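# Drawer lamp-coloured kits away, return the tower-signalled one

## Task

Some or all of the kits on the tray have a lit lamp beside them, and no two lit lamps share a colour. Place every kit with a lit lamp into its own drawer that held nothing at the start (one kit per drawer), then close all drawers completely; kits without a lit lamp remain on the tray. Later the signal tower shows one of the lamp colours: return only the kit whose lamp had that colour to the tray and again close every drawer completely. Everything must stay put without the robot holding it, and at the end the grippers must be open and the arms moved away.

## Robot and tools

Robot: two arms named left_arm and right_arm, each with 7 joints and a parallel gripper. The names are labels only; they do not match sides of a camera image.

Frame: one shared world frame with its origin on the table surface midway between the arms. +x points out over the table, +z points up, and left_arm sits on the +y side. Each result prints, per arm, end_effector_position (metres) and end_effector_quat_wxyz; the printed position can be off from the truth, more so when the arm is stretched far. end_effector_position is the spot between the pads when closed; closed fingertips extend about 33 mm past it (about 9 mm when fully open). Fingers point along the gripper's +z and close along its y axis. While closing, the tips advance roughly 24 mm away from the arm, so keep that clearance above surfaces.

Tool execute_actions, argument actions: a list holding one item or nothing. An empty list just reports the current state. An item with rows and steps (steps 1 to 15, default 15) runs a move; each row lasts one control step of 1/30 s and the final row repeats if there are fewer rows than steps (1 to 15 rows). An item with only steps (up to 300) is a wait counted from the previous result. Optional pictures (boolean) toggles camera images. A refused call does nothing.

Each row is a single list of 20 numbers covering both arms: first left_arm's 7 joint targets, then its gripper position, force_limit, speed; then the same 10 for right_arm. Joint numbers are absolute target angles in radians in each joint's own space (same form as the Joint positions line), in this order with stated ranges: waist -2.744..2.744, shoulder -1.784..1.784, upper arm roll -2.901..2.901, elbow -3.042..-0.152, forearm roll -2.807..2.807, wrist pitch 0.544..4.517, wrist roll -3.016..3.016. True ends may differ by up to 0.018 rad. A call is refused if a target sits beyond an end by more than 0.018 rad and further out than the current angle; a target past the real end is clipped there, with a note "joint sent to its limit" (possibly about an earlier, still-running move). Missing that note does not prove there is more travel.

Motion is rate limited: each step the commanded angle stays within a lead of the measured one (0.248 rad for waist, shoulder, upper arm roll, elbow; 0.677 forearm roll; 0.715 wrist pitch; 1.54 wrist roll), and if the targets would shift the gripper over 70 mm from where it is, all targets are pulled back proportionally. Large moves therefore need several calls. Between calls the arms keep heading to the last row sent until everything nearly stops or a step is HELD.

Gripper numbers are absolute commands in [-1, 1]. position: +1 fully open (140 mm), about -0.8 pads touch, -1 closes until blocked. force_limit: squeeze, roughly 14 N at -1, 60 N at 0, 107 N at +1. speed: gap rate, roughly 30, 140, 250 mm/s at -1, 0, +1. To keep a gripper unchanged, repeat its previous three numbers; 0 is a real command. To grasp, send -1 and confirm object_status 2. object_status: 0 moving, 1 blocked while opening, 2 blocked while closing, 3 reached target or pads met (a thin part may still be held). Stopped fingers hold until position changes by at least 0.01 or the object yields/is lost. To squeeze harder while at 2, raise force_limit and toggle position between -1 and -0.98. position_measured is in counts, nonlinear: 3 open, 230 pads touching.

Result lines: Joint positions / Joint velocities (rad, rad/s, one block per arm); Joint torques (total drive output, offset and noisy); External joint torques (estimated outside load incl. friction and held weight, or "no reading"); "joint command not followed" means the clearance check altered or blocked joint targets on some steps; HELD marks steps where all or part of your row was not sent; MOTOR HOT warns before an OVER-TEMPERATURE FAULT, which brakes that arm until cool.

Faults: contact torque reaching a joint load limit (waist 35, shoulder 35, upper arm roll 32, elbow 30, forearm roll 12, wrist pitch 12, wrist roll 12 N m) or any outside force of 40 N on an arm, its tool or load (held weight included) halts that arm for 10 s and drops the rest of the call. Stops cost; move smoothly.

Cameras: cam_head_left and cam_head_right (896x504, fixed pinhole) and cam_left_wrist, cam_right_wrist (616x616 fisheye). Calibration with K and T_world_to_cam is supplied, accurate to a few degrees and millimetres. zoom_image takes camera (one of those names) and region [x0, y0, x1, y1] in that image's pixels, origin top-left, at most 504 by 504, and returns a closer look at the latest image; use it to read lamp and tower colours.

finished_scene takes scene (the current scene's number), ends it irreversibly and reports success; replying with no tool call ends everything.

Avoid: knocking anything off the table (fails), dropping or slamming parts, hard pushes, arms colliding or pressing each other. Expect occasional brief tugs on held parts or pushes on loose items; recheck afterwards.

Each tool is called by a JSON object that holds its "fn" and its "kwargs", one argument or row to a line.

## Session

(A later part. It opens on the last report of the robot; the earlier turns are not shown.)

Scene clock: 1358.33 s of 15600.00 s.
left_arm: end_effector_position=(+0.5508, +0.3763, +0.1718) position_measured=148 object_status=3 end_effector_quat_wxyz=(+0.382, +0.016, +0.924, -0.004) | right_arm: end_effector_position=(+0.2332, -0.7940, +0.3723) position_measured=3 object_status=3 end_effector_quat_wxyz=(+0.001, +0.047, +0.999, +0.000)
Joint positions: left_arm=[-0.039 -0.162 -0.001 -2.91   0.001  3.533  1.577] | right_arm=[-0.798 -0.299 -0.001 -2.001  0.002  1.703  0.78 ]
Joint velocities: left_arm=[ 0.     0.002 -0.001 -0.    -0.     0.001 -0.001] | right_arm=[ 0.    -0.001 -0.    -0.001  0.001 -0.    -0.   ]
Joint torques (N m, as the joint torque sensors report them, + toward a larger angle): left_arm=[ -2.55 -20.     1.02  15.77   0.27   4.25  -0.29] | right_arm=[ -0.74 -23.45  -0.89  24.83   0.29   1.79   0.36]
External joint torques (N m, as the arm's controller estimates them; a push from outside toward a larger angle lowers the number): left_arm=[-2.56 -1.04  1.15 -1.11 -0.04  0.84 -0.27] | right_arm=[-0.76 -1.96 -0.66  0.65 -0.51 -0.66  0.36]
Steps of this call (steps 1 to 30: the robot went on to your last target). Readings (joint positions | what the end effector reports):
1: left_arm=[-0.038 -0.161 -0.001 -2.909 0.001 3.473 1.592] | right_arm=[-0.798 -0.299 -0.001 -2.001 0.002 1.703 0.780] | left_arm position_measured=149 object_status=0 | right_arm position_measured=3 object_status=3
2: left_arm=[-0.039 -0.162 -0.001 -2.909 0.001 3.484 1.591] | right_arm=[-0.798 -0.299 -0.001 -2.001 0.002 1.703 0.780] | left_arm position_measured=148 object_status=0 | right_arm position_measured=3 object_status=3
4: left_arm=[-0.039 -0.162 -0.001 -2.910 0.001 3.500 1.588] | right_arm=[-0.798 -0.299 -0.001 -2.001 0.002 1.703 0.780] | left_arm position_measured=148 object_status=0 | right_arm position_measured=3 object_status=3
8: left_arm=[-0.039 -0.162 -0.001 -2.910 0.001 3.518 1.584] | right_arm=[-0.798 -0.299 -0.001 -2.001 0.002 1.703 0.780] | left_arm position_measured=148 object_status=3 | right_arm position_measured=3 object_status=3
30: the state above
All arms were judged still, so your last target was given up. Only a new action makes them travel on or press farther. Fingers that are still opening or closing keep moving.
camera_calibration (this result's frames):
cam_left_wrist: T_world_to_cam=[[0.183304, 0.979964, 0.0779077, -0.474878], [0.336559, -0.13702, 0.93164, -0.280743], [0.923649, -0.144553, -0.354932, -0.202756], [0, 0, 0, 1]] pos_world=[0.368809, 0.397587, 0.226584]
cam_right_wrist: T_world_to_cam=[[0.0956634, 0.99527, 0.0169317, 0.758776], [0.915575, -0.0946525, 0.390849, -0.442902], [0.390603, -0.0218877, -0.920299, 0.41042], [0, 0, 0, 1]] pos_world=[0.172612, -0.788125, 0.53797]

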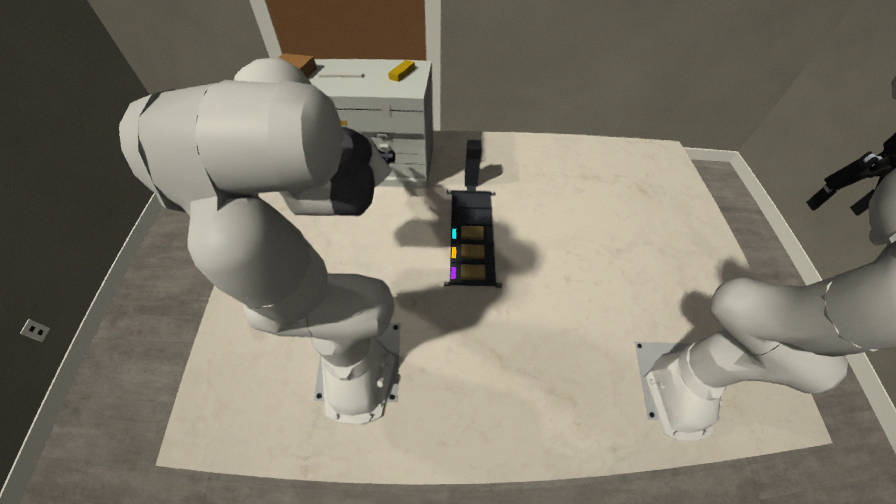

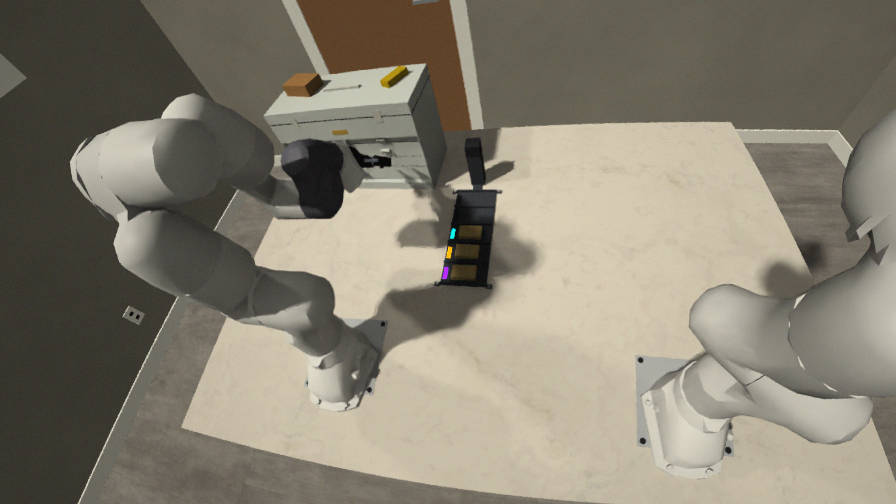

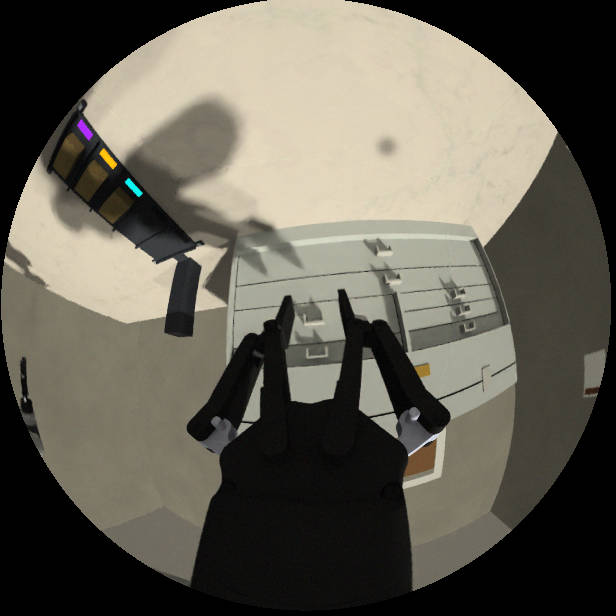

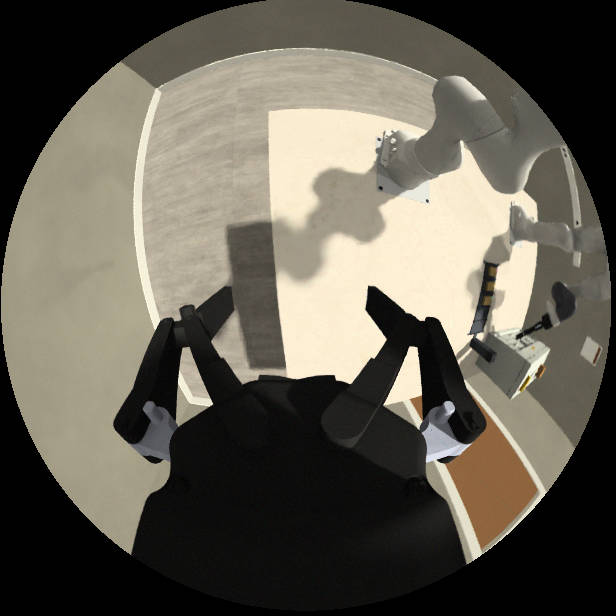

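{"fn": "execute_actions", "kwargs": {
  "actions": [
    {"rows":[[-0.042,-0.15,0,-2.893,0,3.53,1.57,-0.15,-0.3,-0.3,-0.8,-0.3,0,-2.0,0,1.7,0.785,1,0,0],[-0.042,-0.137,0,-2.875,0,3.526,1.57,-0.15,-0.3,-0.3,-0.8,-0.3,0,-2.0,0,1.7,0.785,1,0,0],[-0.042,-0.124,0,-2.858,0,3.522,1.57,-0.15,-0.3,-0.3,-0.8,-0.3,0,-2.0,0,1.7,0.785,1,0,0],[-0.042,-0.111,0,-2.842,0,3.518,1.57,-0.15,-0.3,-0.3,-0.8,-0.3,0,-2.0,0,1.7,0.785,1,0,0],[-0.042,-0.099,0,-2.826,0,3.513,1.57,-0.15,-0.3,-0.3,-0.8,-0.3,0,-2.0,0,1.7,0.785,1,0,0],[-0.042,-0.088,0,-2.811,0,3.509,1.57,-0.15,-0.3,-0.3,-0.8,-0.3,0,-2.0,0,1.7,0.785,1,0,0],[-0.042,-0.077,0,-2.797,0,3.505,1.57,-0.15,-0.3,-0.3,-0.8,-0.3,0,-2.0,0,1.7,0.785,1,0,0]],"steps":15}
  ]
}}

Scene clock: 1386.57 s of 15600.00 s.
left_arm: end_effector_position=(+0.5879, +0.3752, +0.1770) position_measured=148 object_status=3 end_effector_quat_wxyz=(+0.386, +0.015, +0.922, -0.004) | right_arm: end_effector_position=(+0.2332, -0.7940, +0.3723) position_measured=3 object_status=3 end_effector_quat_wxyz=(+0.001, +0.047, +0.999, +0.000)
Joint positions: left_arm=[-0.039 -0.08  -0.001 -2.799  0.001  3.512  1.577] | right_arm=[-0.798 -0.299 -0.001 -2.001  0.002  1.703  0.78 ]
Joint velocities: left_arm=[-0.     0.009  0.001  0.009 -0.001 -0.016  0.001] | right_arm=[-0.001 -0.002  0.     0.    -0.    -0.     0.003]
Joint torques (N m, as the joint torque sensors report them, + toward a larger angle): left_arm=[ -2.29 -20.78   1.17  17.48   0.22   2.86  -0.23] | right_arm=[ -0.56 -23.46  -0.54  25.34   0.27   1.81   0.35]
External joint torques (N m, as the arm's controller estimates them; a push from outside toward a larger angle lowers the number): left_arm=[-2.32  1.76  1.21  0.08 -0.1  -0.58 -0.22] | right_arm=[-0.51 -1.94 -0.24  1.14 -0.52 -0.65  0.35]
Steps of this call (steps 1 to 90: nothing new was sent; then 24.73 s passed at rest; steps 91 to 105: all 15 steps of this action). Readings (joint positions | what the end effector reports):
91: left_arm=[-0.039 -0.160 -0.001 -2.907 0.001 3.533 1.577] | right_arm=[-0.798 -0.299 -0.001 -2.001 0.002 1.703 0.780] | left_arm position_measured=148 object_status=3 | right_arm position_measured=3 object_status=3
92: left_arm=[-0.039 -0.154 -0.001 -2.899 0.001 3.532 1.577] | right_arm=[-0.798 -0.299 -0.001 -2.001 0.002 1.703 0.780] | left_arm position_measured=148 object_status=3 | right_arm position_measured=3 object_status=3
94: left_arm=[-0.039 -0.135 -0.001 -2.873 0.001 3.530 1.577] | right_arm=[-0.798 -0.299 -0.001 -2.001 0.002 1.703 0.780] | left_arm position_measured=148 object_status=3 | right_arm position_measured=3 object_status=3
98: left_arm=[-0.039 -0.094 -0.001 -2.817 0.001 3.520 1.577] | right_arm=[-0.798 -0.299 -0.001 -2.001 0.002 1.703 0.780] | left_arm position_measured=148 object_status=3 | right_arm position_measured=3 object_status=3
105: the state above
camera_calibration (this result's frames):
cam_left_wrist: T_world_to_cam=[[0.182289, 0.980098, 0.0786043, -0.48065], [0.329106, -0.136152, 0.934426, -0.29473], [0.926531, -0.144467, -0.347375, -0.238433], [0, 0, 0, 1]] pos_world=[0.40553, 0.396511, 0.230359]
cam_right_wrist: T_world_to_cam=[[0.0956637, 0.99527, 0.0169317, 0.758776], [0.915575, -0.0946527, 0.390849, -0.442902], [0.390603, -0.0218878, -0.920299, 0.41042], [0, 0, 0, 1]] pos_world=[0.172612, -0.788125, 0.537969]

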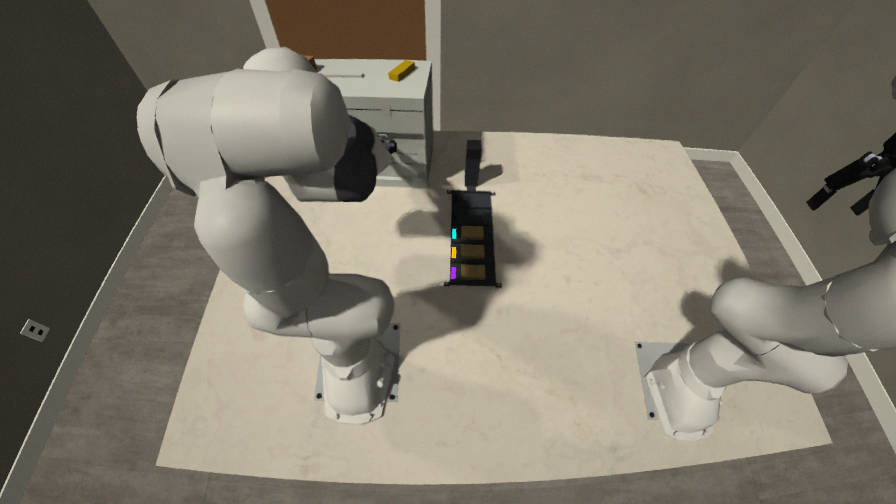

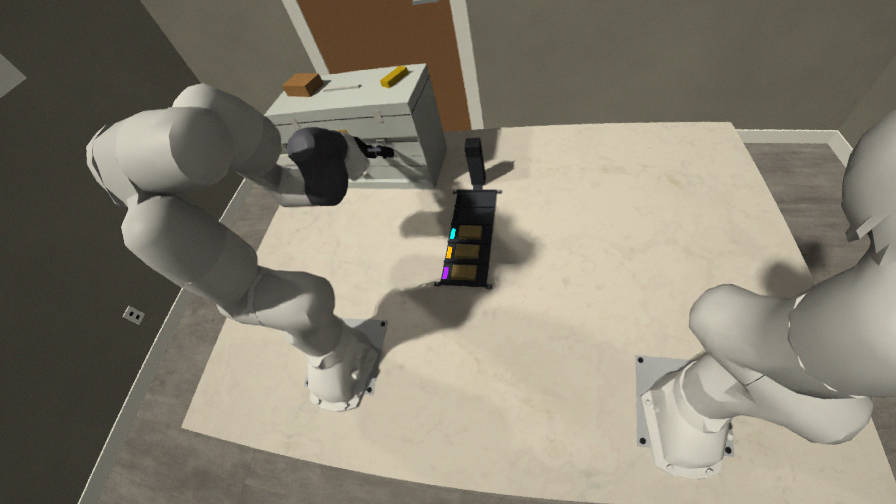

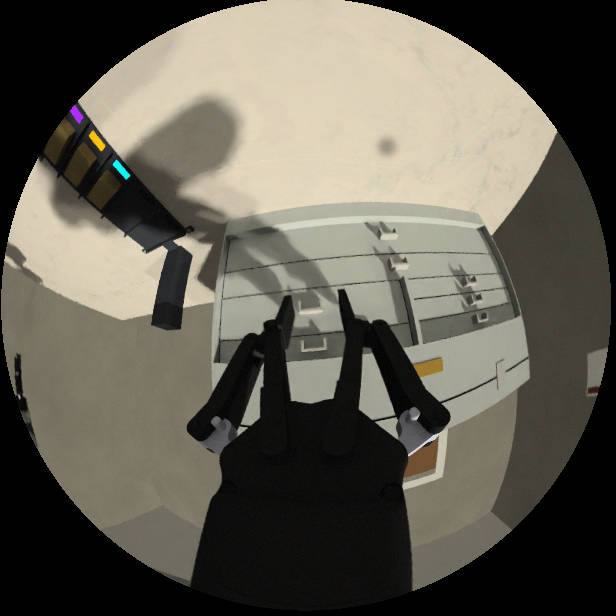

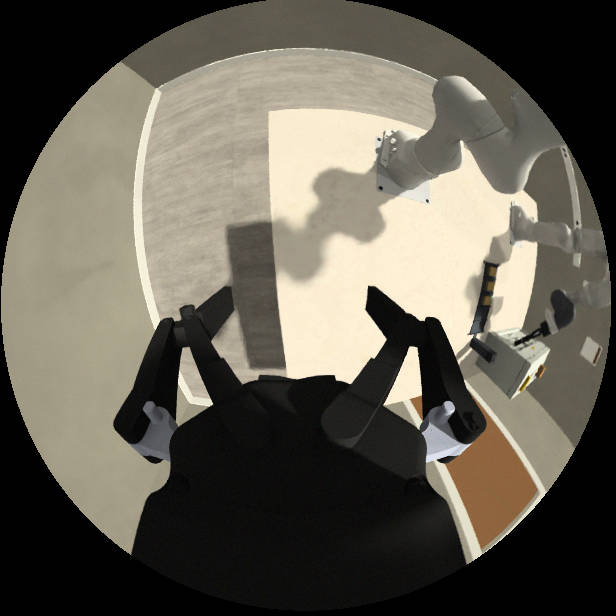

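{"fn": "execute_actions", "kwargs": {
  "actions": [
    {"rows":[[-0.051,-0.075,0,-2.799,0,3.503,1.57,-0.15,-0.3,-0.3,-0.8,-0.3,0,-2.0,0,1.7,0.785,1,0,0]],"steps":10}
  ],
  "pictures": false
}}

{"fn": "execute_actions", "kwargs": {
  "actions": [
    {"rows":[[-0.051,-0.075,0,-2.799,0,3.503,1.57,-1,-0.3,-0.6,-0.8,-0.3,0,-2.0,0,1.7,0.785,1,0,0]],"steps":15}
  ],
  "pictures": false
}}

{"fn": "execute_actions", "kwargs": {
  "actions": [
    {"steps":10}
  ],
  "pictures": false
}}

Scene clock: 1397.20 s of 15600.00 s.
left_arm: end_effector_position=(+0.5870, +0.3704, +0.1747) position_measured=148 object_status=3 end_effector_quat_wxyz=(+0.383, +0.019, +0.924, -0.005) | right_arm: end_effector_position=(+0.2332, -0.7940, +0.3723) position_measured=3 object_status=3 end_effector_quat_wxyz=(+0.001, +0.047, +0.999, +0.000)
Joint positions: left_arm=[-0.048 -0.077 -0.001 -2.798  0.001  3.507  1.577] | right_arm=[-0.798 -0.299 -0.001 -2.001  0.002  1.703  0.78 ]
Joint velocities: left_arm=[-0.001 -0.    -0.     0.    -0.001 -0.003 -0.   ] | right_arm=[-0.001  0.    -0.002 -0.001  0.    -0.001 -0.001]
Joint torques (N m, as the joint torque sensors report them, + toward a larger angle): left_arm=[ -2.09 -21.48   0.88  16.8    0.25   2.73  -0.33] | right_arm=[ -0.67 -23.61  -0.24  25.15   0.26   1.84   0.41]
External joint torques (N m, as the arm's controller estimates them; a push from outside toward a larger angle lowers the number): left_arm=[-2.09  1.06  0.94 -0.66 -0.08 -0.71 -0.31] | right_arm=[-0.54 -2.17  0.17  0.97 -0.51 -0.61  0.41]
Steps of this call (steps 1 to 15: the robot went on to your last target; steps 16 to 90: nothing new was sent; then 7.30 s passed at rest; steps 91 to 100: all 10 steps of this action). Readings (joint positions | what the end effector reports):
91: left_arm=[-0.041 -0.079 -0.001 -2.798 0.001 3.509 1.577] | right_arm=[-0.798 -0.299 -0.001 -2.001 0.002 1.703 0.780] | left_arm position_measured=148 object_status=3 | right_arm position_measured=3 object_status=3
92: left_arm=[-0.043 -0.078 -0.001 -2.798 0.001 3.509 1.577] | right_arm=[-0.798 -0.299 -0.001 -2.001 0.002 1.703 0.780] | left_arm position_measured=148 object_status=3 | right_arm position_measured=3 object_status=3
94: left_arm=[-0.046 -0.077 -0.001 -2.798 0.001 3.508 1.577] | right_arm=[-0.798 -0.299 -0.001 -2.001 0.002 1.703 0.780] | left_arm position_measured=148 object_status=3 | right_arm position_measured=3 object_status=3
98: left_arm=[-0.048 -0.077 -0.001 -2.798 0.001 3.508 1.577] | right_arm=[-0.798 -0.299 -0.001 -2.001 0.002 1.703 0.780] | left_arm position_measured=148 object_status=3 | right_arm position_measured=3 object_status=3
100: the state above

Scene clock: 1397.70 s of 15600.00 s.
left_arm: end_effector_position=(+0.5869, +0.3689, +0.1746) position_measured=192 object_status=0 end_effector_quat_wxyz=(+0.383, +0.021, +0.924, -0.006) | right_arm: end_effector_position=(+0.2332, -0.7940, +0.3723) position_measured=3 object_status=3 end_effector_quat_wxyz=(+0.001, +0.047, +0.999, +0.000)
Joint positions: left_arm=[-0.05  -0.077 -0.001 -2.798  0.001  3.507  1.577] | right_arm=[-0.798 -0.299 -0.001 -2.001  0.002  1.703  0.78 ]
Joint velocities: left_arm=[ 0.001  0.    -0.001  0.    -0.     0.001  0.001] | right_arm=[ 0.001  0.001  0.001 -0.    -0.001  0.001 -0.001]
Joint torques (N m, as the joint torque sensors report them, + toward a larger angle): left_arm=[ -1.02 -20.86   0.62  16.7    0.18   2.99  -0.26] | right_arm=[ -1.09 -23.18  -0.42  25.05   0.27   1.86   0.35]
External joint torques (N m, as the arm's controller estimates them; a push from outside toward a larger angle lowers the number): left_arm=[-1.    1.69  0.71 -0.76 -0.16 -0.46 -0.24] | right_arm=[-1.16 -1.74 -0.25  0.89 -0.53 -0.59  0.35]
Steps of this call (steps 1 to 15: all 15 steps of this action). Readings (joint positions | what the end effector reports):
1: left_arm=[-0.048 -0.077 -0.001 -2.798 0.001 3.507 1.577] | right_arm=[-0.798 -0.299 -0.001 -2.001 0.002 1.703 0.780] | left_arm position_measured=148 object_status=0 | right_arm position_measured=3 object_status=3
2: left_arm=[-0.048 -0.077 -0.001 -2.798 0.001 3.507 1.577] | right_arm=[-0.798 -0.299 -0.001 -2.001 0.002 1.703 0.780] | left_arm position_measured=152 object_status=0 | right_arm position_measured=3 object_status=3
4: left_arm=[-0.048 -0.077 -0.001 -2.798 0.001 3.507 1.577] | right_arm=[-0.798 -0.299 -0.001 -2.001 0.002 1.703 0.780] | left_arm position_measured=160 object_status=0 | right_arm position_measured=3 object_status=3
8: left_arm=[-0.048 -0.077 -0.001 -2.798 0.001 3.507 1.577] | right_arm=[-0.798 -0.299 -0.001 -2.001 0.002 1.703 0.780] | left_arm position_measured=176 object_status=0 | right_arm position_measured=3 object_status=3
15: the state above

Scene clock: 1398.03 s of 15600.00 s.
left_arm: end_effector_position=(+0.5869, +0.3689, +0.1746) position_measured=192 object_status=2 end_effector_quat_wxyz=(+0.383, +0.021, +0.924, -0.006) | right_arm: end_effector_position=(+0.2332, -0.7940, +0.3723) position_measured=3 object_status=3 end_effector_quat_wxyz=(+0.001, +0.047, +0.999, +0.000)
Joint positions: left_arm=[-0.05  -0.077 -0.001 -2.798  0.001  3.507  1.577] | right_arm=[-0.798 -0.299 -0.001 -2.001  0.002  1.703  0.78 ]
Joint velocities: left_arm=[-0.001 -0.    -0.     0.001  0.001 -0.    -0.001] | right_arm=[ 0.001 -0.    -0.    -0.001  0.001  0.    -0.   ]
Joint torques (N m, as the joint torque sensors report them, + toward a larger angle): left_arm=[ -1.29 -20.81   1.02  17.49   0.11   2.96  -0.23] | right_arm=[ -0.51 -23.34  -0.64  25.16   0.29   1.81   0.36]
External joint torques (N m, as the arm's controller estimates them; a push from outside toward a larger angle lowers the number): left_arm=[-1.27  1.72  1.11  0.05 -0.23 -0.47 -0.21] | right_arm=[-0.45 -1.79 -0.32  0.94 -0.49 -0.65  0.36]
Steps of this call (steps 1 to 10: the robot went on to your last target). Readings (joint positions | what the end effector reports):
1: left_arm=[-0.050 -0.077 -0.001 -2.798 0.001 3.507 1.577] | right_arm=[-0.798 -0.299 -0.001 -2.001 0.002 1.703 0.780] | left_arm position_measured=192 object_status=0 | right_arm position_measured=3 object_status=3
2: left_arm=[-0.050 -0.077 -0.001 -2.798 0.001 3.507 1.577] | right_arm=[-0.798 -0.299 -0.001 -2.001 0.002 1.703 0.780] | left_arm position_measured=192 object_status=0 | right_arm position_measured=3 object_status=3
4: left_arm=[-0.050 -0.077 -0.001 -2.798 0.001 3.507 1.577] | right_arm=[-0.798 -0.299 -0.001 -2.001 0.002 1.703 0.780] | left_arm position_measured=192 object_status=2 | right_arm position_measured=3 object_status=3
8: left_arm=[-0.050 -0.077 -0.001 -2.798 0.001 3.507 1.577] | right_arm=[-0.798 -0.299 -0.001 -2.001 0.002 1.703 0.780] | left_arm position_measured=192 object_status=2 | right_arm position_measured=3 object_status=3
10: the state above

{"fn": "execute_actions", "kwargs": {
  "actions": [
    {"rows":[[-0.051,-0.088,0,-2.813,0,3.51,1.57,-1,-0.3,-0.6,-0.8,-0.3,0,-2.0,0,1.7,0.785,1,0,0],[-0.051,-0.101,0,-2.83,0,3.514,1.57,-1,-0.3,-0.6,-0.8,-0.3,0,-2.0,0,1.7,0.785,1,0,0],[-0.051,-0.114,0,-2.846,0,3.518,1.57,-1,-0.3,-0.6,-0.8,-0.3,0,-2.0,0,1.7,0.785,1,0,0],[-0.051,-0.127,0,-2.863,0,3.521,1.57,-1,-0.3,-0.6,-0.8,-0.3,0,-2.0,0,1.7,0.785,1,0,0],[-0.05,-0.141,0,-2.879,0,3.524,1.57,-1,-0.3,-0.6,-0.8,-0.3,0,-2.0,0,1.7,0.785,1,0,0],[-0.05,-0.155,0,-2.896,0,3.527,1.57,-1,-0.3,-0.6,-0.8,-0.3,0,-2.0,0,1.7,0.785,1,0,0],[-0.05,-0.169,0,-2.912,0,3.53,1.57,-1,-0.3,-0.6,-0.8,-0.3,0,-2.0,0,1.7,0.785,1,0,0],[-0.049,-0.186,0,-2.929,0,3.53,1.57,-1,-0.3,-0.6,-0.8,-0.3,0,-2.0,0,1.7,0.785,1,0,0],[-0.049,-0.204,0,-2.946,0,3.53,1.57,-1,-0.3,-0.6,-0.8,-0.3,0,-2.0,0,1.7,0.785,1,0,0],[-0.048,-0.222,0,-2.963,0,3.53,1.57,-1,-0.3,-0.6,-0.8,-0.3,0,-2.0,0,1.7,0.785,1,0,0],[-0.048,-0.24,0,-2.98,0,3.529,1.57,-1,-0.3,-0.6,-0.8,-0.3,0,-2.0,0,1.7,0.785,1,0,0],[-0.047,-0.256,0,-2.996,0,3.528,1.57,-1,-0.3,-0.6,-0.8,-0.3,0,-2.0,0,1.7,0.785,1,0,0],[-0.047,-0.272,0,-3.012,0,3.527,1.57,-1,-0.3,-0.6,-0.8,-0.3,0,-2.0,0,1.7,0.785,1,0,0],[-0.046,-0.288,0,-3.028,0,3.526,1.57,-1,-0.3,-0.6,-0.8,-0.3,0,-2.0,0,1.7,0.785,1,0,0]],"steps":15}
  ],
  "pictures": false
}}

{"fn": "execute_actions", "kwargs": {
  "actions": [
    {"steps":15}
  ]
}}

Scene clock: 1424.83 s of 15600.00 s.
left_arm: end_effector_position=(+0.5204, +0.3727, +0.1756) position_measured=192 object_status=2 end_effector_quat_wxyz=(+0.383, +0.019, +0.924, -0.005) | right_arm: end_effector_position=(+0.2332, -0.7940, +0.3723) position_measured=3 object_status=3 end_effector_quat_wxyz=(+0.001, +0.047, +0.999, +0.000)
Joint positions: left_arm=[-0.048 -0.265 -0.    -3.004  0.001  3.524  1.577] | right_arm=[-0.798 -0.299 -0.001 -2.001  0.002  1.703  0.78 ]
Joint velocities: left_arm=[ 0.004 -0.316 -0.    -0.311 -0.001 -0.001  0.   ] | right_arm=[ 0.001 -0.002  0.002  0.    -0.001 -0.001 -0.   ]
Joint torques (N m, as the joint torque sensors report them, + toward a larger angle): left_arm=[  0.94 -14.58   0.85  16.94   0.29   3.83  -0.17] | right_arm=[ -0.61 -23.34  -0.45  25.05   0.26   1.79   0.35]
External joint torques (N m, as the arm's controller estimates them; a push from outside toward a larger angle lowers the number): left_arm=[ 1.12 -1.53  1.28 -2.64 -0.15  0.37 -0.15] | right_arm=[-0.73 -1.63 -0.33  0.73 -0.54 -0.68  0.35]
Steps of this call (steps 1 to 15: the robot went on to your last target; steps 16 to 90: nothing new was sent; then 23.30 s passed at rest; steps 91 to 105: all 15 steps of this action). Readings (joint positions | what the end effector reports):
91: left_arm=[-0.050 -0.079 -0.001 -2.801 0.001 3.507 1.577] | right_arm=[-0.798 -0.299 -0.001 -2.001 0.002 1.703 0.780] | left_arm position_measured=192 object_status=2 | right_arm position_measured=3 object_status=3
92: left_arm=[-0.050 -0.085 -0.001 -2.807 0.001 3.508 1.577] | right_arm=[-0.798 -0.299 -0.001 -2.001 0.002 1.703 0.780] | left_arm position_measured=192 object_status=2 | right_arm position_measured=3 object_status=3
94: left_arm=[-0.050 -0.103 -0.001 -2.830 0.001 3.512 1.577] | right_arm=[-0.798 -0.299 -0.001 -2.001 0.002 1.703 0.780] | left_arm position_measured=192 object_status=2 | right_arm position_measured=3 object_status=3
98: left_arm=[-0.050 -0.155 -0.000 -2.890 0.001 3.521 1.577] | right_arm=[-0.798 -0.299 -0.001 -2.001 0.002 1.703 0.780] | left_arm position_measured=192 object_status=2 | right_arm position_measured=3 object_status=3
105: the state above

Scene clock: 1425.33 s of 15600.00 s.
left_arm: end_effector_position=(+0.5136, +0.3731, +0.1756) position_measured=192 object_status=2 end_effector_quat_wxyz=(+0.383, +0.019, +0.924, -0.005) | right_arm: end_effector_position=(+0.2332, -0.7940, +0.3723) position_measured=3 object_status=3 end_effector_quat_wxyz=(+0.001, +0.047, +0.999, +0.000)
Joint positions: left_arm=[-0.048 -0.286 -0.    -3.025  0.001  3.524  1.577] | right_arm=[-0.798 -0.299 -0.001 -2.001  0.002  1.703  0.78 ]
Joint velocities: left_arm=[0.001 0.001 0.    0.001 0.002 0.    0.002] | right_arm=[-0.001 -0.     0.001  0.001  0.    -0.    -0.002]
Joint torques (N m, as the joint torque sensors report them, + toward a larger angle): left_arm=[  0.39 -16.19  -0.02  14.78   0.39   3.74  -0.21] | right_arm=[ -0.96 -23.42  -0.78  24.88   0.27   1.8    0.36]
External joint torques (N m, as the arm's controller estimates them; a push from outside toward a larger angle lowers the number): left_arm=[ 0.42 -1.3   0.27 -2.39  0.06  0.3  -0.19] | right_arm=[-0.94 -1.96 -0.49  0.71 -0.51 -0.66  0.36]
Steps of this call (steps 1 to 15: the robot went on to your last target). Readings (joint positions | what the end effector reports):
1: left_arm=[-0.048 -0.273 -0.000 -3.012 0.001 3.524 1.577] | right_arm=[-0.798 -0.299 -0.001 -2.001 0.002 1.703 0.780] | left_arm position_measured=192 object_status=2 | right_arm position_measured=3 object_status=3
2: left_arm=[-0.048 -0.278 -0.000 -3.017 0.001 3.524 1.577] | right_arm=[-0.798 -0.299 -0.001 -2.001 0.002 1.703 0.780] | left_arm position_measured=192 object_status=2 | right_arm position_measured=3 object_status=3
4: left_arm=[-0.048 -0.283 -0.000 -3.022 0.001 3.524 1.577] | right_arm=[-0.798 -0.299 -0.001 -2.001 0.002 1.703 0.780] | left_arm position_measured=192 object_status=2 | right_arm position_measured=3 object_status=3
8: left_arm=[-0.048 -0.286 -0.000 -3.024 0.001 3.524 1.577] | right_arm=[-0.798 -0.299 -0.001 -2.001 0.002 1.703 0.780] | left_arm position_measured=192 object_status=2 | right_arm position_measured=3 object_status=3
15: the state above
camera_calibration (this result's frames):
cam_left_wrist: T_world_to_cam=[[0.190584, 0.978616, 0.0773885, -0.46837], [0.334281, -0.138818, 0.932194, -0.270531], [0.923003, -0.151792, -0.353589, -0.16473], [0, 0, 0, 1]] pos_world=[0.331744, 0.395794, 0.230187]
cam_right_wrist: T_world_to_cam=[[0.0956637, 0.99527, 0.0169317, 0.758776], [0.915575, -0.0946528, 0.390849, -0.442902], [0.390603, -0.0218878, -0.920299, 0.41042], [0, 0, 0, 1]] pos_world=[0.172612, -0.788125, 0.537969]

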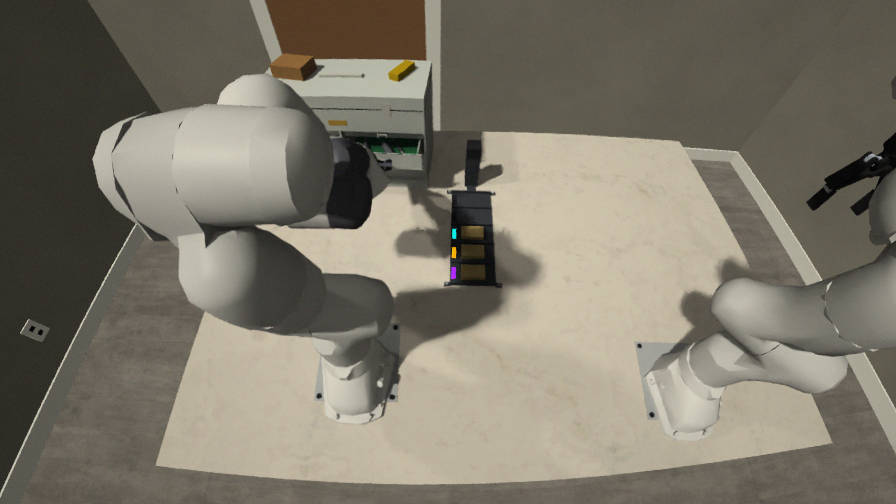

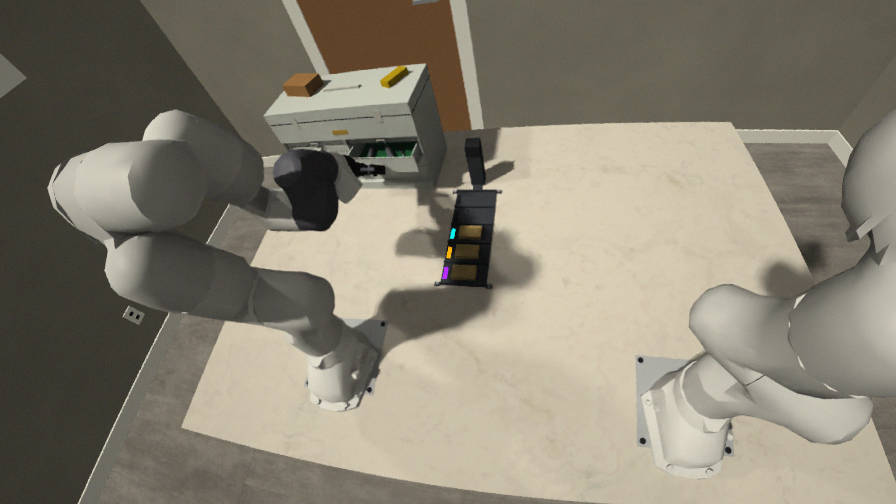

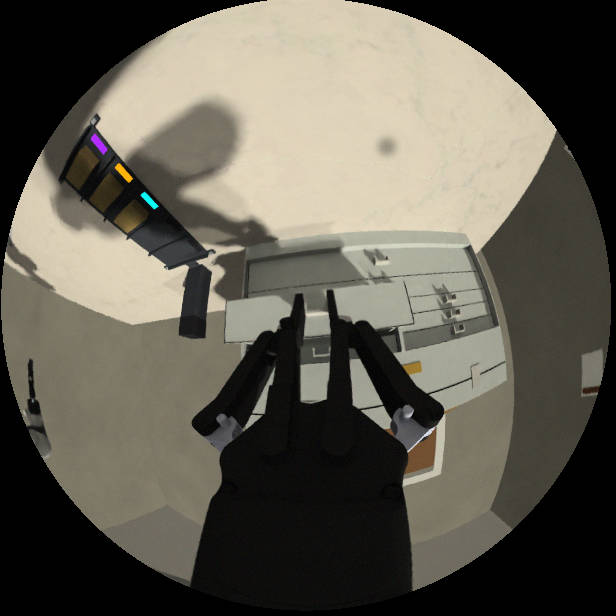

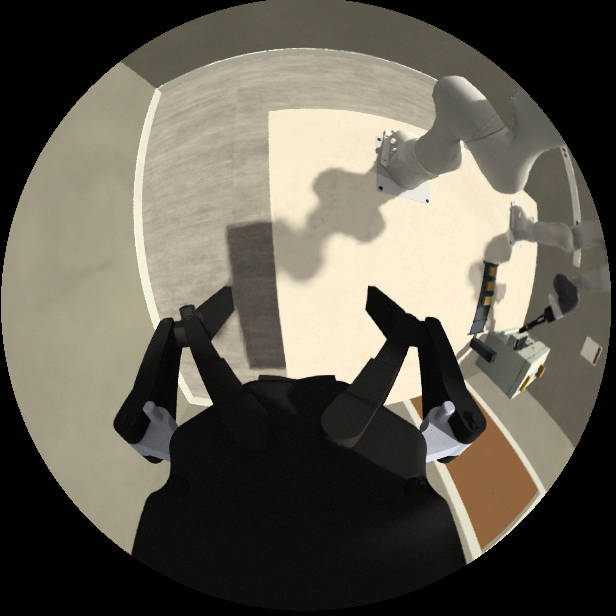

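Contains stuff. Push it back while gripping.

{"fn": "execute_actions", "kwargs": {
  "actions": [
    {"rows":[[-0.047,-0.272,0,-3.012,0,3.527,1.57,-1,-0.3,-0.6,-0.8,-0.3,0,-2.0,0,1.7,0.785,1,0,0],[-0.047,-0.256,0,-2.996,0,3.528,1.57,-1,-0.3,-0.6,-0.8,-0.3,0,-2.0,0,1.7,0.785,1,0,0],[-0.048,-0.24,0,-2.98,0,3.529,1.57,-1,-0.3,-0.6,-0.8,-0.3,0,-2.0,0,1.7,0.785,1,0,0],[-0.048,-0.222,0,-2.963,0,3.53,1.57,-1,-0.3,-0.6,-0.8,-0.3,0,-2.0,0,1.7,0.785,1,0,0],[-0.049,-0.204,0,-2.946,0,3.53,1.57,-1,-0.3,-0.6,-0.8,-0.3,0,-2.0,0,1.7,0.785,1,0,0],[-0.049,-0.186,0,-2.929,0,3.53,1.57,-1,-0.3,-0.6,-0.8,-0.3,0,-2.0,0,1.7,0.785,1,0,0],[-0.05,-0.169,0,-2.912,0,3.53,1.57,-1,-0.3,-0.6,-0.8,-0.3,0,-2.0,0,1.7,0.785,1,0,0],[-0.05,-0.155,0,-2.896,0,3.527,1.57,-1,-0.3,-0.6,-0.8,-0.3,0,-2.0,0,1.7,0.785,1,0,0],[-0.051,-0.141,0,-2.879,0,3.524,1.57,-1,-0.3,-0.6,-0.8,-0.3,0,-2.0,0,1.7,0.785,1,0,0],[-0.051,-0.127,0,-2.863,0,3.521,1.57,-1,-0.3,-0.6,-0.8,-0.3,0,-2.0,0,1.7,0.785,1,0,0],[-0.052,-0.114,0,-2.846,0,3.517,1.57,-1,-0.3,-0.6,-0.8,-0.3,0,-2.0,0,1.7,0.785,1,0,0],[-0.052,-0.101,0,-2.83,0,3.513,1.57,-1,-0.3,-0.6,-0.8,-0.3,0,-2.0,0,1.7,0.785,1,0,0],[-0.052,-0.09,0,-2.815,0,3.509,1.57,-1,-0.3,-0.6,-0.8,-0.3,0,-2.0,0,1.7,0.785,1,0,0],[-0.052,-0.08,0,-2.803,0,3.505,1.57,-1,-0.3,-0.6,-0.8,-0.3,0,-2.0,0,1.7,0.785,1,0,0],[-0.052,-0.073,0,-2.794,0,3.503,1.57,-1,-0.3,-0.6,-0.8,-0.3,0,-2.0,0,1.7,0.785,1,0,0]],"steps":15}
  ],
  "pictures": false
}}

{"fn": "execute_actions", "kwargs": {
  "actions": [
    {"rows":[[-0.052,-0.066,0,-2.784,0,3.501,1.57,-1,-0.3,-0.6,-0.8,-0.3,0,-2.0,0,1.7,0.785,1,0,0]],"steps":15}
  ],
  "pictures": false
}}

Scene clock: 1443.07 s of 15600.00 s.
left_arm: end_effector_position=(+0.5793, +0.3694, +0.1747) position_measured=192 object_status=2 end_effector_quat_wxyz=(+0.384, +0.020, +0.923, -0.006) | right_arm: end_effector_position=(+0.2332, -0.7940, +0.3723) position_measured=3 object_status=3 end_effector_quat_wxyz=(+0.001, +0.047, +0.999, +0.000)
Joint positions: left_arm=[-0.051 -0.095 -0.    -2.823  0.001  3.516  1.577] | right_arm=[-0.798 -0.299 -0.001 -2.001  0.002  1.703  0.78 ]
Joint velocities: left_arm=[-0.006  0.293 -0.     0.361 -0.    -0.071  0.   ] | right_arm=[ 0.    -0.001 -0.     0.     0.001 -0.001 -0.   ]
Joint torques (N m, as the joint torque sensors report them, + toward a larger angle): left_arm=[ -2.06 -22.27   0.15  16.61   0.27   3.24  -0.19] | right_arm=[ -0.78 -23.26  -0.29  25.16   0.21   1.83   0.34]
External joint torques (N m, as the arm's controller estimates them; a push from outside toward a larger angle lowers the number): left_arm=[-2.19  1.58  0.17  1.35 -0.01 -0.24 -0.17] | right_arm=[-0.8  -1.64 -0.06  0.92 -0.59 -0.63  0.34]
Steps of this call (steps 1 to 15: the robot went on to your last target; steps 16 to 90: nothing new was sent; then 14.23 s passed at rest; steps 91 to 105: all 15 steps of this action). Readings (joint positions | what the end effector reports):
91: left_arm=[-0.048 -0.284 -0.000 -3.022 0.001 3.524 1.577] | right_arm=[-0.798 -0.299 -0.001 -2.001 0.002 1.703 0.780] | left_arm position_measured=192 object_status=2 | right_arm position_measured=3 object_status=3
92: left_arm=[-0.048 -0.277 -0.000 -3.016 0.001 3.524 1.577] | right_arm=[-0.798 -0.299 -0.001 -2.001 0.002 1.703 0.780] | left_arm position_measured=192 object_status=2 | right_arm position_measured=3 object_status=3
94: left_arm=[-0.048 -0.254 -0.000 -2.994 0.001 3.525 1.577] | right_arm=[-0.798 -0.299 -0.001 -2.001 0.002 1.703 0.780] | left_arm position_measured=192 object_status=2 | right_arm position_measured=3 object_status=3
98: left_arm=[-0.049 -0.191 -0.000 -2.931 0.001 3.527 1.577] | right_arm=[-0.798 -0.299 -0.001 -2.001 0.002 1.703 0.780] | left_arm position_measured=192 object_status=2 | right_arm position_measured=3 object_status=3
105: the state above

Scene clock: 1443.57 s of 15600.00 s.
left_arm: end_effector_position=(+0.5887, +0.3688, +0.1746) position_measured=192 object_status=2 end_effector_quat_wxyz=(+0.383, +0.020, +0.924, -0.006) | right_arm: end_effector_position=(+0.2332, -0.7940, +0.3723) position_measured=3 object_status=3 end_effector_quat_wxyz=(+0.001, +0.047, +0.999, +0.000)
Joint positions: left_arm=[-0.051 -0.073 -0.    -2.793  0.001  3.506  1.577] | right_arm=[-0.798 -0.299 -0.001 -2.001  0.002  1.703  0.78 ]
Joint velocities: left_arm=[ 0.001 -0.001 -0.001  0.001  0.    -0.001  0.   ] | right_arm=[-0.    -0.002  0.001 -0.    -0.001  0.001  0.001]
Joint torques (N m, as the joint torque sensors report them, + toward a larger angle): left_arm=[ -1.04 -17.5    0.47  22.25   0.27   2.86  -0.25] | right_arm=[ -0.35 -23.38  -0.58  25.16   0.19   1.84   0.35]
External joint torques (N m, as the arm's controller estimates them; a push from outside toward a larger angle lowers the number): left_arm=[-1.05  5.23  0.52  4.78 -0.06 -0.58 -0.23] | right_arm=[-0.41 -1.77 -0.4   0.92 -0.61 -0.62  0.35]
Steps of this call (steps 1 to 15: all 15 steps of this action). Readings (joint positions | what the end effector reports):
1: left_arm=[-0.051 -0.086 -0.000 -2.812 0.001 3.513 1.577] | right_arm=[-0.798 -0.299 -0.001 -2.001 0.002 1.703 0.780] | left_arm position_measured=192 object_status=2 | right_arm position_measured=3 object_status=3
2: left_arm=[-0.051 -0.079 -0.000 -2.803 0.001 3.511 1.577] | right_arm=[-0.798 -0.299 -0.001 -2.001 0.002 1.703 0.780] | left_arm position_measured=192 object_status=2 | right_arm position_measured=3 object_status=3
4: left_arm=[-0.051 -0.073 -0.000 -2.795 0.001 3.509 1.577] | right_arm=[-0.798 -0.299 -0.001 -2.001 0.002 1.703 0.780] | left_arm position_measured=192 object_status=2 | right_arm position_measured=3 object_status=3
8: left_arm=[-0.051 -0.073 -0.000 -2.793 0.001 3.506 1.577] | right_arm=[-0.798 -0.299 -0.001 -2.001 0.002 1.703 0.780] | left_arm position_measured=192 object_status=2 | right_arm position_measured=3 object_status=3
15: the state above

{"fn": "execute_actions", "kwargs": {
  "actions": [
    {"rows":[[-0.052,-0.078,0,-2.8,0,3.506,1.57,-0.15,-0.3,-0.2,-0.8,-0.3,0,-2.0,0,1.7,0.785,1,0,0]],"steps":10}
  ],
  "pictures": false
}}

{"fn": "execute_actions", "kwargs": {
  "actions": [
    {"rows":[[-0.052,-0.1,0,-2.83,0,3.49,1.57,-0.15,-0.3,-0.2,-0.8,-0.3,0,-2.0,0,1.7,0.785,1,0,0],[-0.052,-0.13,0,-2.86,0,3.47,1.57,-0.15,-0.3,-0.2,-0.8,-0.3,0,-2.0,0,1.7,0.785,1,0,0],[-0.052,-0.16,0,-2.87,0,3.45,1.57,-0.15,-0.3,-0.2,-0.8,-0.3,0,-2.0,0,1.7,0.785,1,0,0],[-0.052,-0.19,0,-2.87,0,3.42,1.57,-0.15,-0.3,-0.2,-0.8,-0.3,0,-2.0,0,1.7,0.785,1,0,0],[-0.052,-0.22,0,-2.865,0,3.39,1.57,-0.15,-0.3,-0.2,-0.8,-0.3,0,-2.0,0,1.7,0.785,1,0,0],[-0.052,-0.25,0,-2.86,0,3.37,1.57,-0.15,-0.3,-0.2,-0.8,-0.3,0,-2.0,0,1.7,0.785,1,0,0],[-0.052,-0.283,0,-2.856,0,3.354,1.57,-0.15,-0.3,-0.2,-0.8,-0.3,0,-2.0,0,1.7,0.785,1,0,0]],"steps":15}
  ],
  "pictures": false
}}

{"fn": "execute_actions", "kwargs": {
  "actions": [
    {"steps":15}
  ]
}}

{"fn": "zoom_image", "kwargs": {
  "camera": "cam_left_wrist",
  "region": [220, 200, 520, 400]
}}

Scene clock: 1468.93 s of 15600.00 s.
left_arm: end_effector_position=(+0.5865, +0.3689, +0.1734) position_measured=148 object_status=0 end_effector_quat_wxyz=(+0.381, +0.020, +0.924, -0.006) | right_arm: end_effector_position=(+0.2332, -0.7940, +0.3723) position_measured=3 object_status=3 end_effector_quat_wxyz=(+0.001, +0.047, +0.999, +0.000)
Joint positions: left_arm=[-0.051 -0.076 -0.    -2.798  0.001  3.505  1.577] | right_arm=[-0.798 -0.299 -0.001 -2.001  0.002  1.703  0.78 ]
Joint velocities: left_arm=[-0.    -0.001 -0.001 -0.    -0.     0.001  0.001] | right_arm=[-0.002 -0.001  0.    -0.    -0.     0.002  0.   ]
Joint torques (N m, as the joint torque sensors report them, + toward a larger angle): left_arm=[ -1.77 -24.11   1.14  16.42   0.37   3.6   -0.39] | right_arm=[ -0.51 -23.53  -0.58  24.98   0.25   1.86   0.43]
External joint torques (N m, as the arm's controller estimates them; a push from outside toward a larger angle lowers the number): left_arm=[-1.7  -1.53  1.27 -1.03  0.02  0.16 -0.37] | right_arm=[-0.41 -2.   -0.22  0.77 -0.53 -0.6   0.43]
Steps of this call (steps 1 to 15: the robot went on to your last target; steps 16 to 90: nothing new was sent; then 22.03 s passed at rest; steps 91 to 100: all 10 steps of this action). Readings (joint positions | what the end effector reports):
91: left_arm=[-0.051 -0.074 -0.000 -2.794 0.001 3.505 1.577] | right_arm=[-0.798 -0.299 -0.001 -2.001 0.002 1.703 0.780] | left_arm position_measured=192 object_status=0 | right_arm position_measured=3 object_status=3
92: left_arm=[-0.051 -0.075 -0.000 -2.796 0.001 3.505 1.577] | right_arm=[-0.798 -0.299 -0.001 -2.001 0.002 1.703 0.780] | left_arm position_measured=191 object_status=0 | right_arm position_measured=3 object_status=3
94: left_arm=[-0.051 -0.076 -0.000 -2.798 0.001 3.505 1.577] | right_arm=[-0.798 -0.299 -0.001 -2.001 0.002 1.703 0.780] | left_arm position_measured=174 object_status=0 | right_arm position_measured=3 object_status=3
98: left_arm=[-0.051 -0.076 -0.000 -2.798 0.001 3.505 1.577] | right_arm=[-0.798 -0.299 -0.001 -2.001 0.002 1.703 0.780] | left_arm position_measured=149 object_status=0 | right_arm position_measured=3 object_status=3
100: the state above

Scene clock: 1469.43 s of 15600.00 s.
left_arm: end_effector_position=(+0.5675, +0.3697, +0.2219) position_measured=148 object_status=3 end_effector_quat_wxyz=(+0.390, +0.020, +0.921, -0.006) | right_arm: end_effector_position=(+0.2332, -0.7940, +0.3723) position_measured=3 object_status=3 end_effector_quat_wxyz=(+0.001, +0.047, +0.999, +0.000)
Joint positions: left_arm=[-0.051 -0.281 -0.    -2.854  0.001  3.374  1.577] | right_arm=[-0.798 -0.299 -0.001 -2.001  0.002  1.703  0.78 ]
Joint velocities: left_arm=[ 0.    -0.004  0.    -0.006  0.    -0.098 -0.   ] | right_arm=[-0.     0.001 -0.001 -0.    -0.001 -0.    -0.   ]
Joint torques (N m, as the joint torque sensors report them, + toward a larger angle): left_arm=[ -0.7  -18.39   0.75  18.     0.32   2.94  -0.3 ] | right_arm=[ -1.06 -23.34  -0.51  25.1    0.28   1.85   0.38]
External joint torques (N m, as the arm's controller estimates them; a push from outside toward a larger angle lowers the number): left_arm=[-0.74 -0.85  0.96 -1.76 -0.11 -0.51 -0.28] | right_arm=[-1.   -1.98 -0.18  1.   -0.5  -0.6   0.38]
Steps of this call (steps 1 to 15: all 15 steps of this action). Readings (joint positions | what the end effector reports):
1: left_arm=[-0.051 -0.081 -0.000 -2.805 0.001 3.504 1.577] | right_arm=[-0.798 -0.299 -0.001 -2.001 0.002 1.703 0.780] | left_arm position_measured=148 object_status=0 | right_arm position_measured=3 object_status=3
2: left_arm=[-0.051 -0.094 -0.000 -2.820 0.001 3.499 1.577] | right_arm=[-0.798 -0.299 -0.001 -2.001 0.002 1.703 0.780] | left_arm position_measured=148 object_status=0 | right_arm position_measured=3 object_status=3
4: left_arm=[-0.051 -0.134 -0.000 -2.851 0.001 3.478 1.577] | right_arm=[-0.798 -0.299 -0.001 -2.001 0.002 1.703 0.780] | left_arm position_measured=148 object_status=3 | right_arm position_measured=3 object_status=3
8: left_arm=[-0.051 -0.240 -0.000 -2.859 0.001 3.417 1.577] | right_arm=[-0.798 -0.299 -0.001 -2.001 0.002 1.703 0.780] | left_arm position_measured=148 object_status=3 | right_arm position_measured=3 object_status=3
15: the state above

Scene clock: 1469.93 s of 15600.00 s.
left_arm: end_effector_position=(+0.5648, +0.3698, +0.2171) position_measured=148 object_status=3 end_effector_quat_wxyz=(+0.383, +0.020, +0.924, -0.006) | right_arm: end_effector_position=(+0.2332, -0.7940, +0.3723) position_measured=3 object_status=3 end_effector_quat_wxyz=(+0.001, +0.047, +0.999, +0.000)
Joint positions: left_arm=[-0.051 -0.281 -0.    -2.855  0.001  3.359  1.577] | right_arm=[-0.798 -0.299 -0.001 -2.001  0.002  1.703  0.78 ]
Joint velocities: left_arm=[-0.001  0.    -0.001 -0.001  0.001 -0.004 -0.   ] | right_arm=[ 0.001  0.001 -0.001 -0.002  0.     0.001  0.001]
Joint torques (N m, as the joint torque sensors report them, + toward a larger angle): left_arm=[ -0.25 -18.97   0.61  18.6    0.39   2.87  -0.29] | right_arm=[ -0.91 -23.63  -0.37  24.62   0.3    1.81   0.36]
External joint torques (N m, as the arm's controller estimates them; a push from outside toward a larger angle lowers the number): left_arm=[-0.18 -1.22  0.94 -1.23 -0.07 -0.58 -0.27] | right_arm=[-0.96 -2.4  -0.17  0.61 -0.49 -0.63  0.36]
Steps of this call (steps 1 to 15: the robot went on to your last target). Readings (joint positions | what the end effector reports):
1: left_arm=[-0.051 -0.281 -0.000 -2.854 0.001 3.372 1.577] | right_arm=[-0.798 -0.299 -0.001 -2.001 0.002 1.703 0.780] | left_arm position_measured=148 object_status=3 | right_arm position_measured=3 object_status=3
2: left_arm=[-0.051 -0.281 -0.000 -2.854 0.001 3.369 1.577] | right_arm=[-0.798 -0.299 -0.001 -2.001 0.002 1.703 0.780] | left_arm position_measured=148 object_status=3 | right_arm position_measured=3 object_status=3
4: left_arm=[-0.051 -0.281 -0.000 -2.854 0.001 3.365 1.577] | right_arm=[-0.798 -0.299 -0.001 -2.001 0.002 1.703 0.780] | left_arm position_measured=148 object_status=3 | right_arm position_measured=3 object_status=3
8: left_arm=[-0.051 -0.281 -0.000 -2.854 0.001 3.361 1.577] | right_arm=[-0.798 -0.299 -0.001 -2.001 0.002 1.703 0.780] | left_arm position_measured=148 object_status=3 | right_arm position_measured=3 object_status=3
15: the state above
camera_calibration (this result's frames):
cam_left_wrist: T_world_to_cam=[[0.193294, 0.978078, 0.077467, -0.479455], [0.334162, -0.139863, 0.932081, -0.326282], [0.922482, -0.15428, -0.353871, -0.196493], [0, 0, 0, 1]] pos_world=[0.382968, 0.392994, 0.27173]
cam_right_wrist: T_world_to_cam=[[0.0956634, 0.99527, 0.0169287, 0.758777], [0.915575, -0.0946513, 0.390851, -0.442903], [0.390604, -0.0218906, -0.920298, 0.410419], [0, 0, 0, 1]] pos_world=[0.172612, -0.788125, 0.537972]

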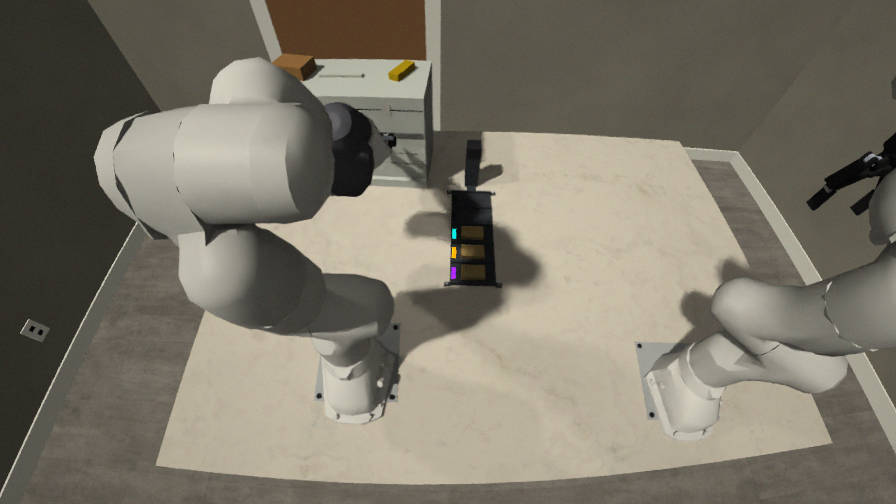

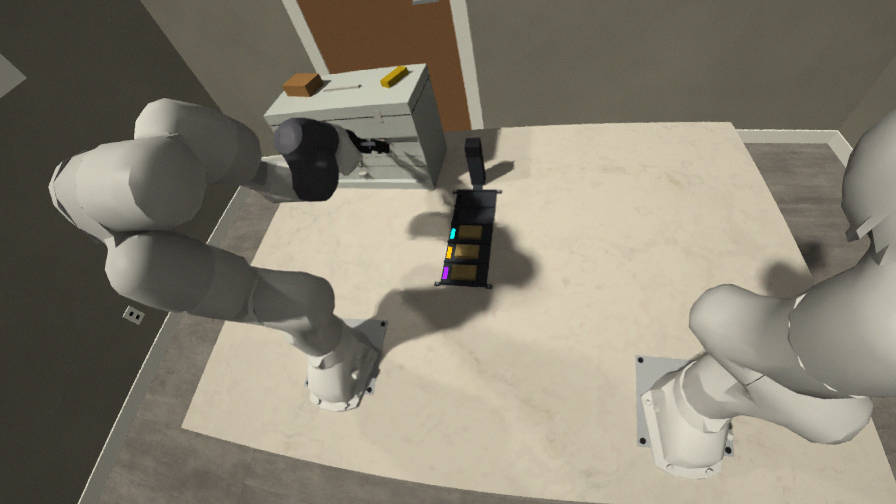

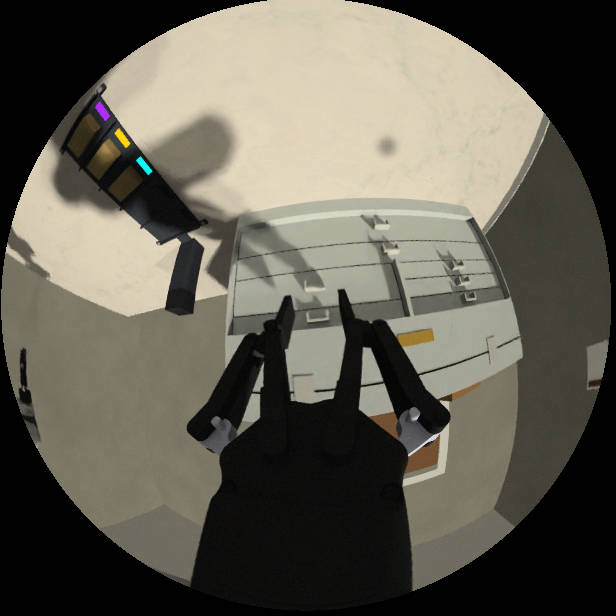

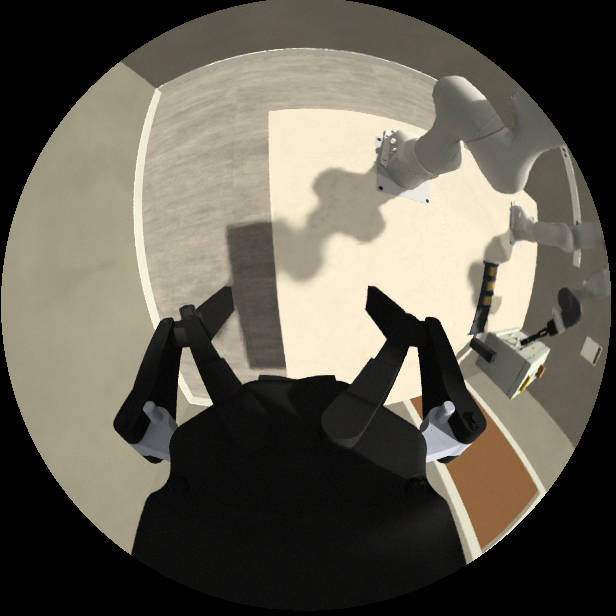

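Region (220, 200, 520, 400) of cam_left_wrist's 616x616 image, scaled by 1.680, with more detail than that image has.

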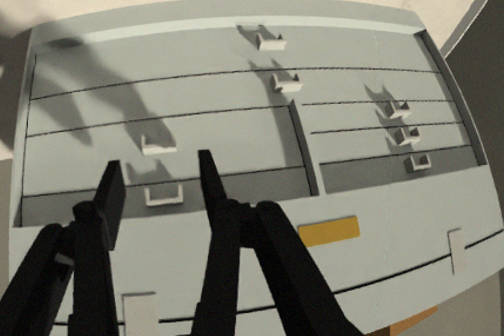

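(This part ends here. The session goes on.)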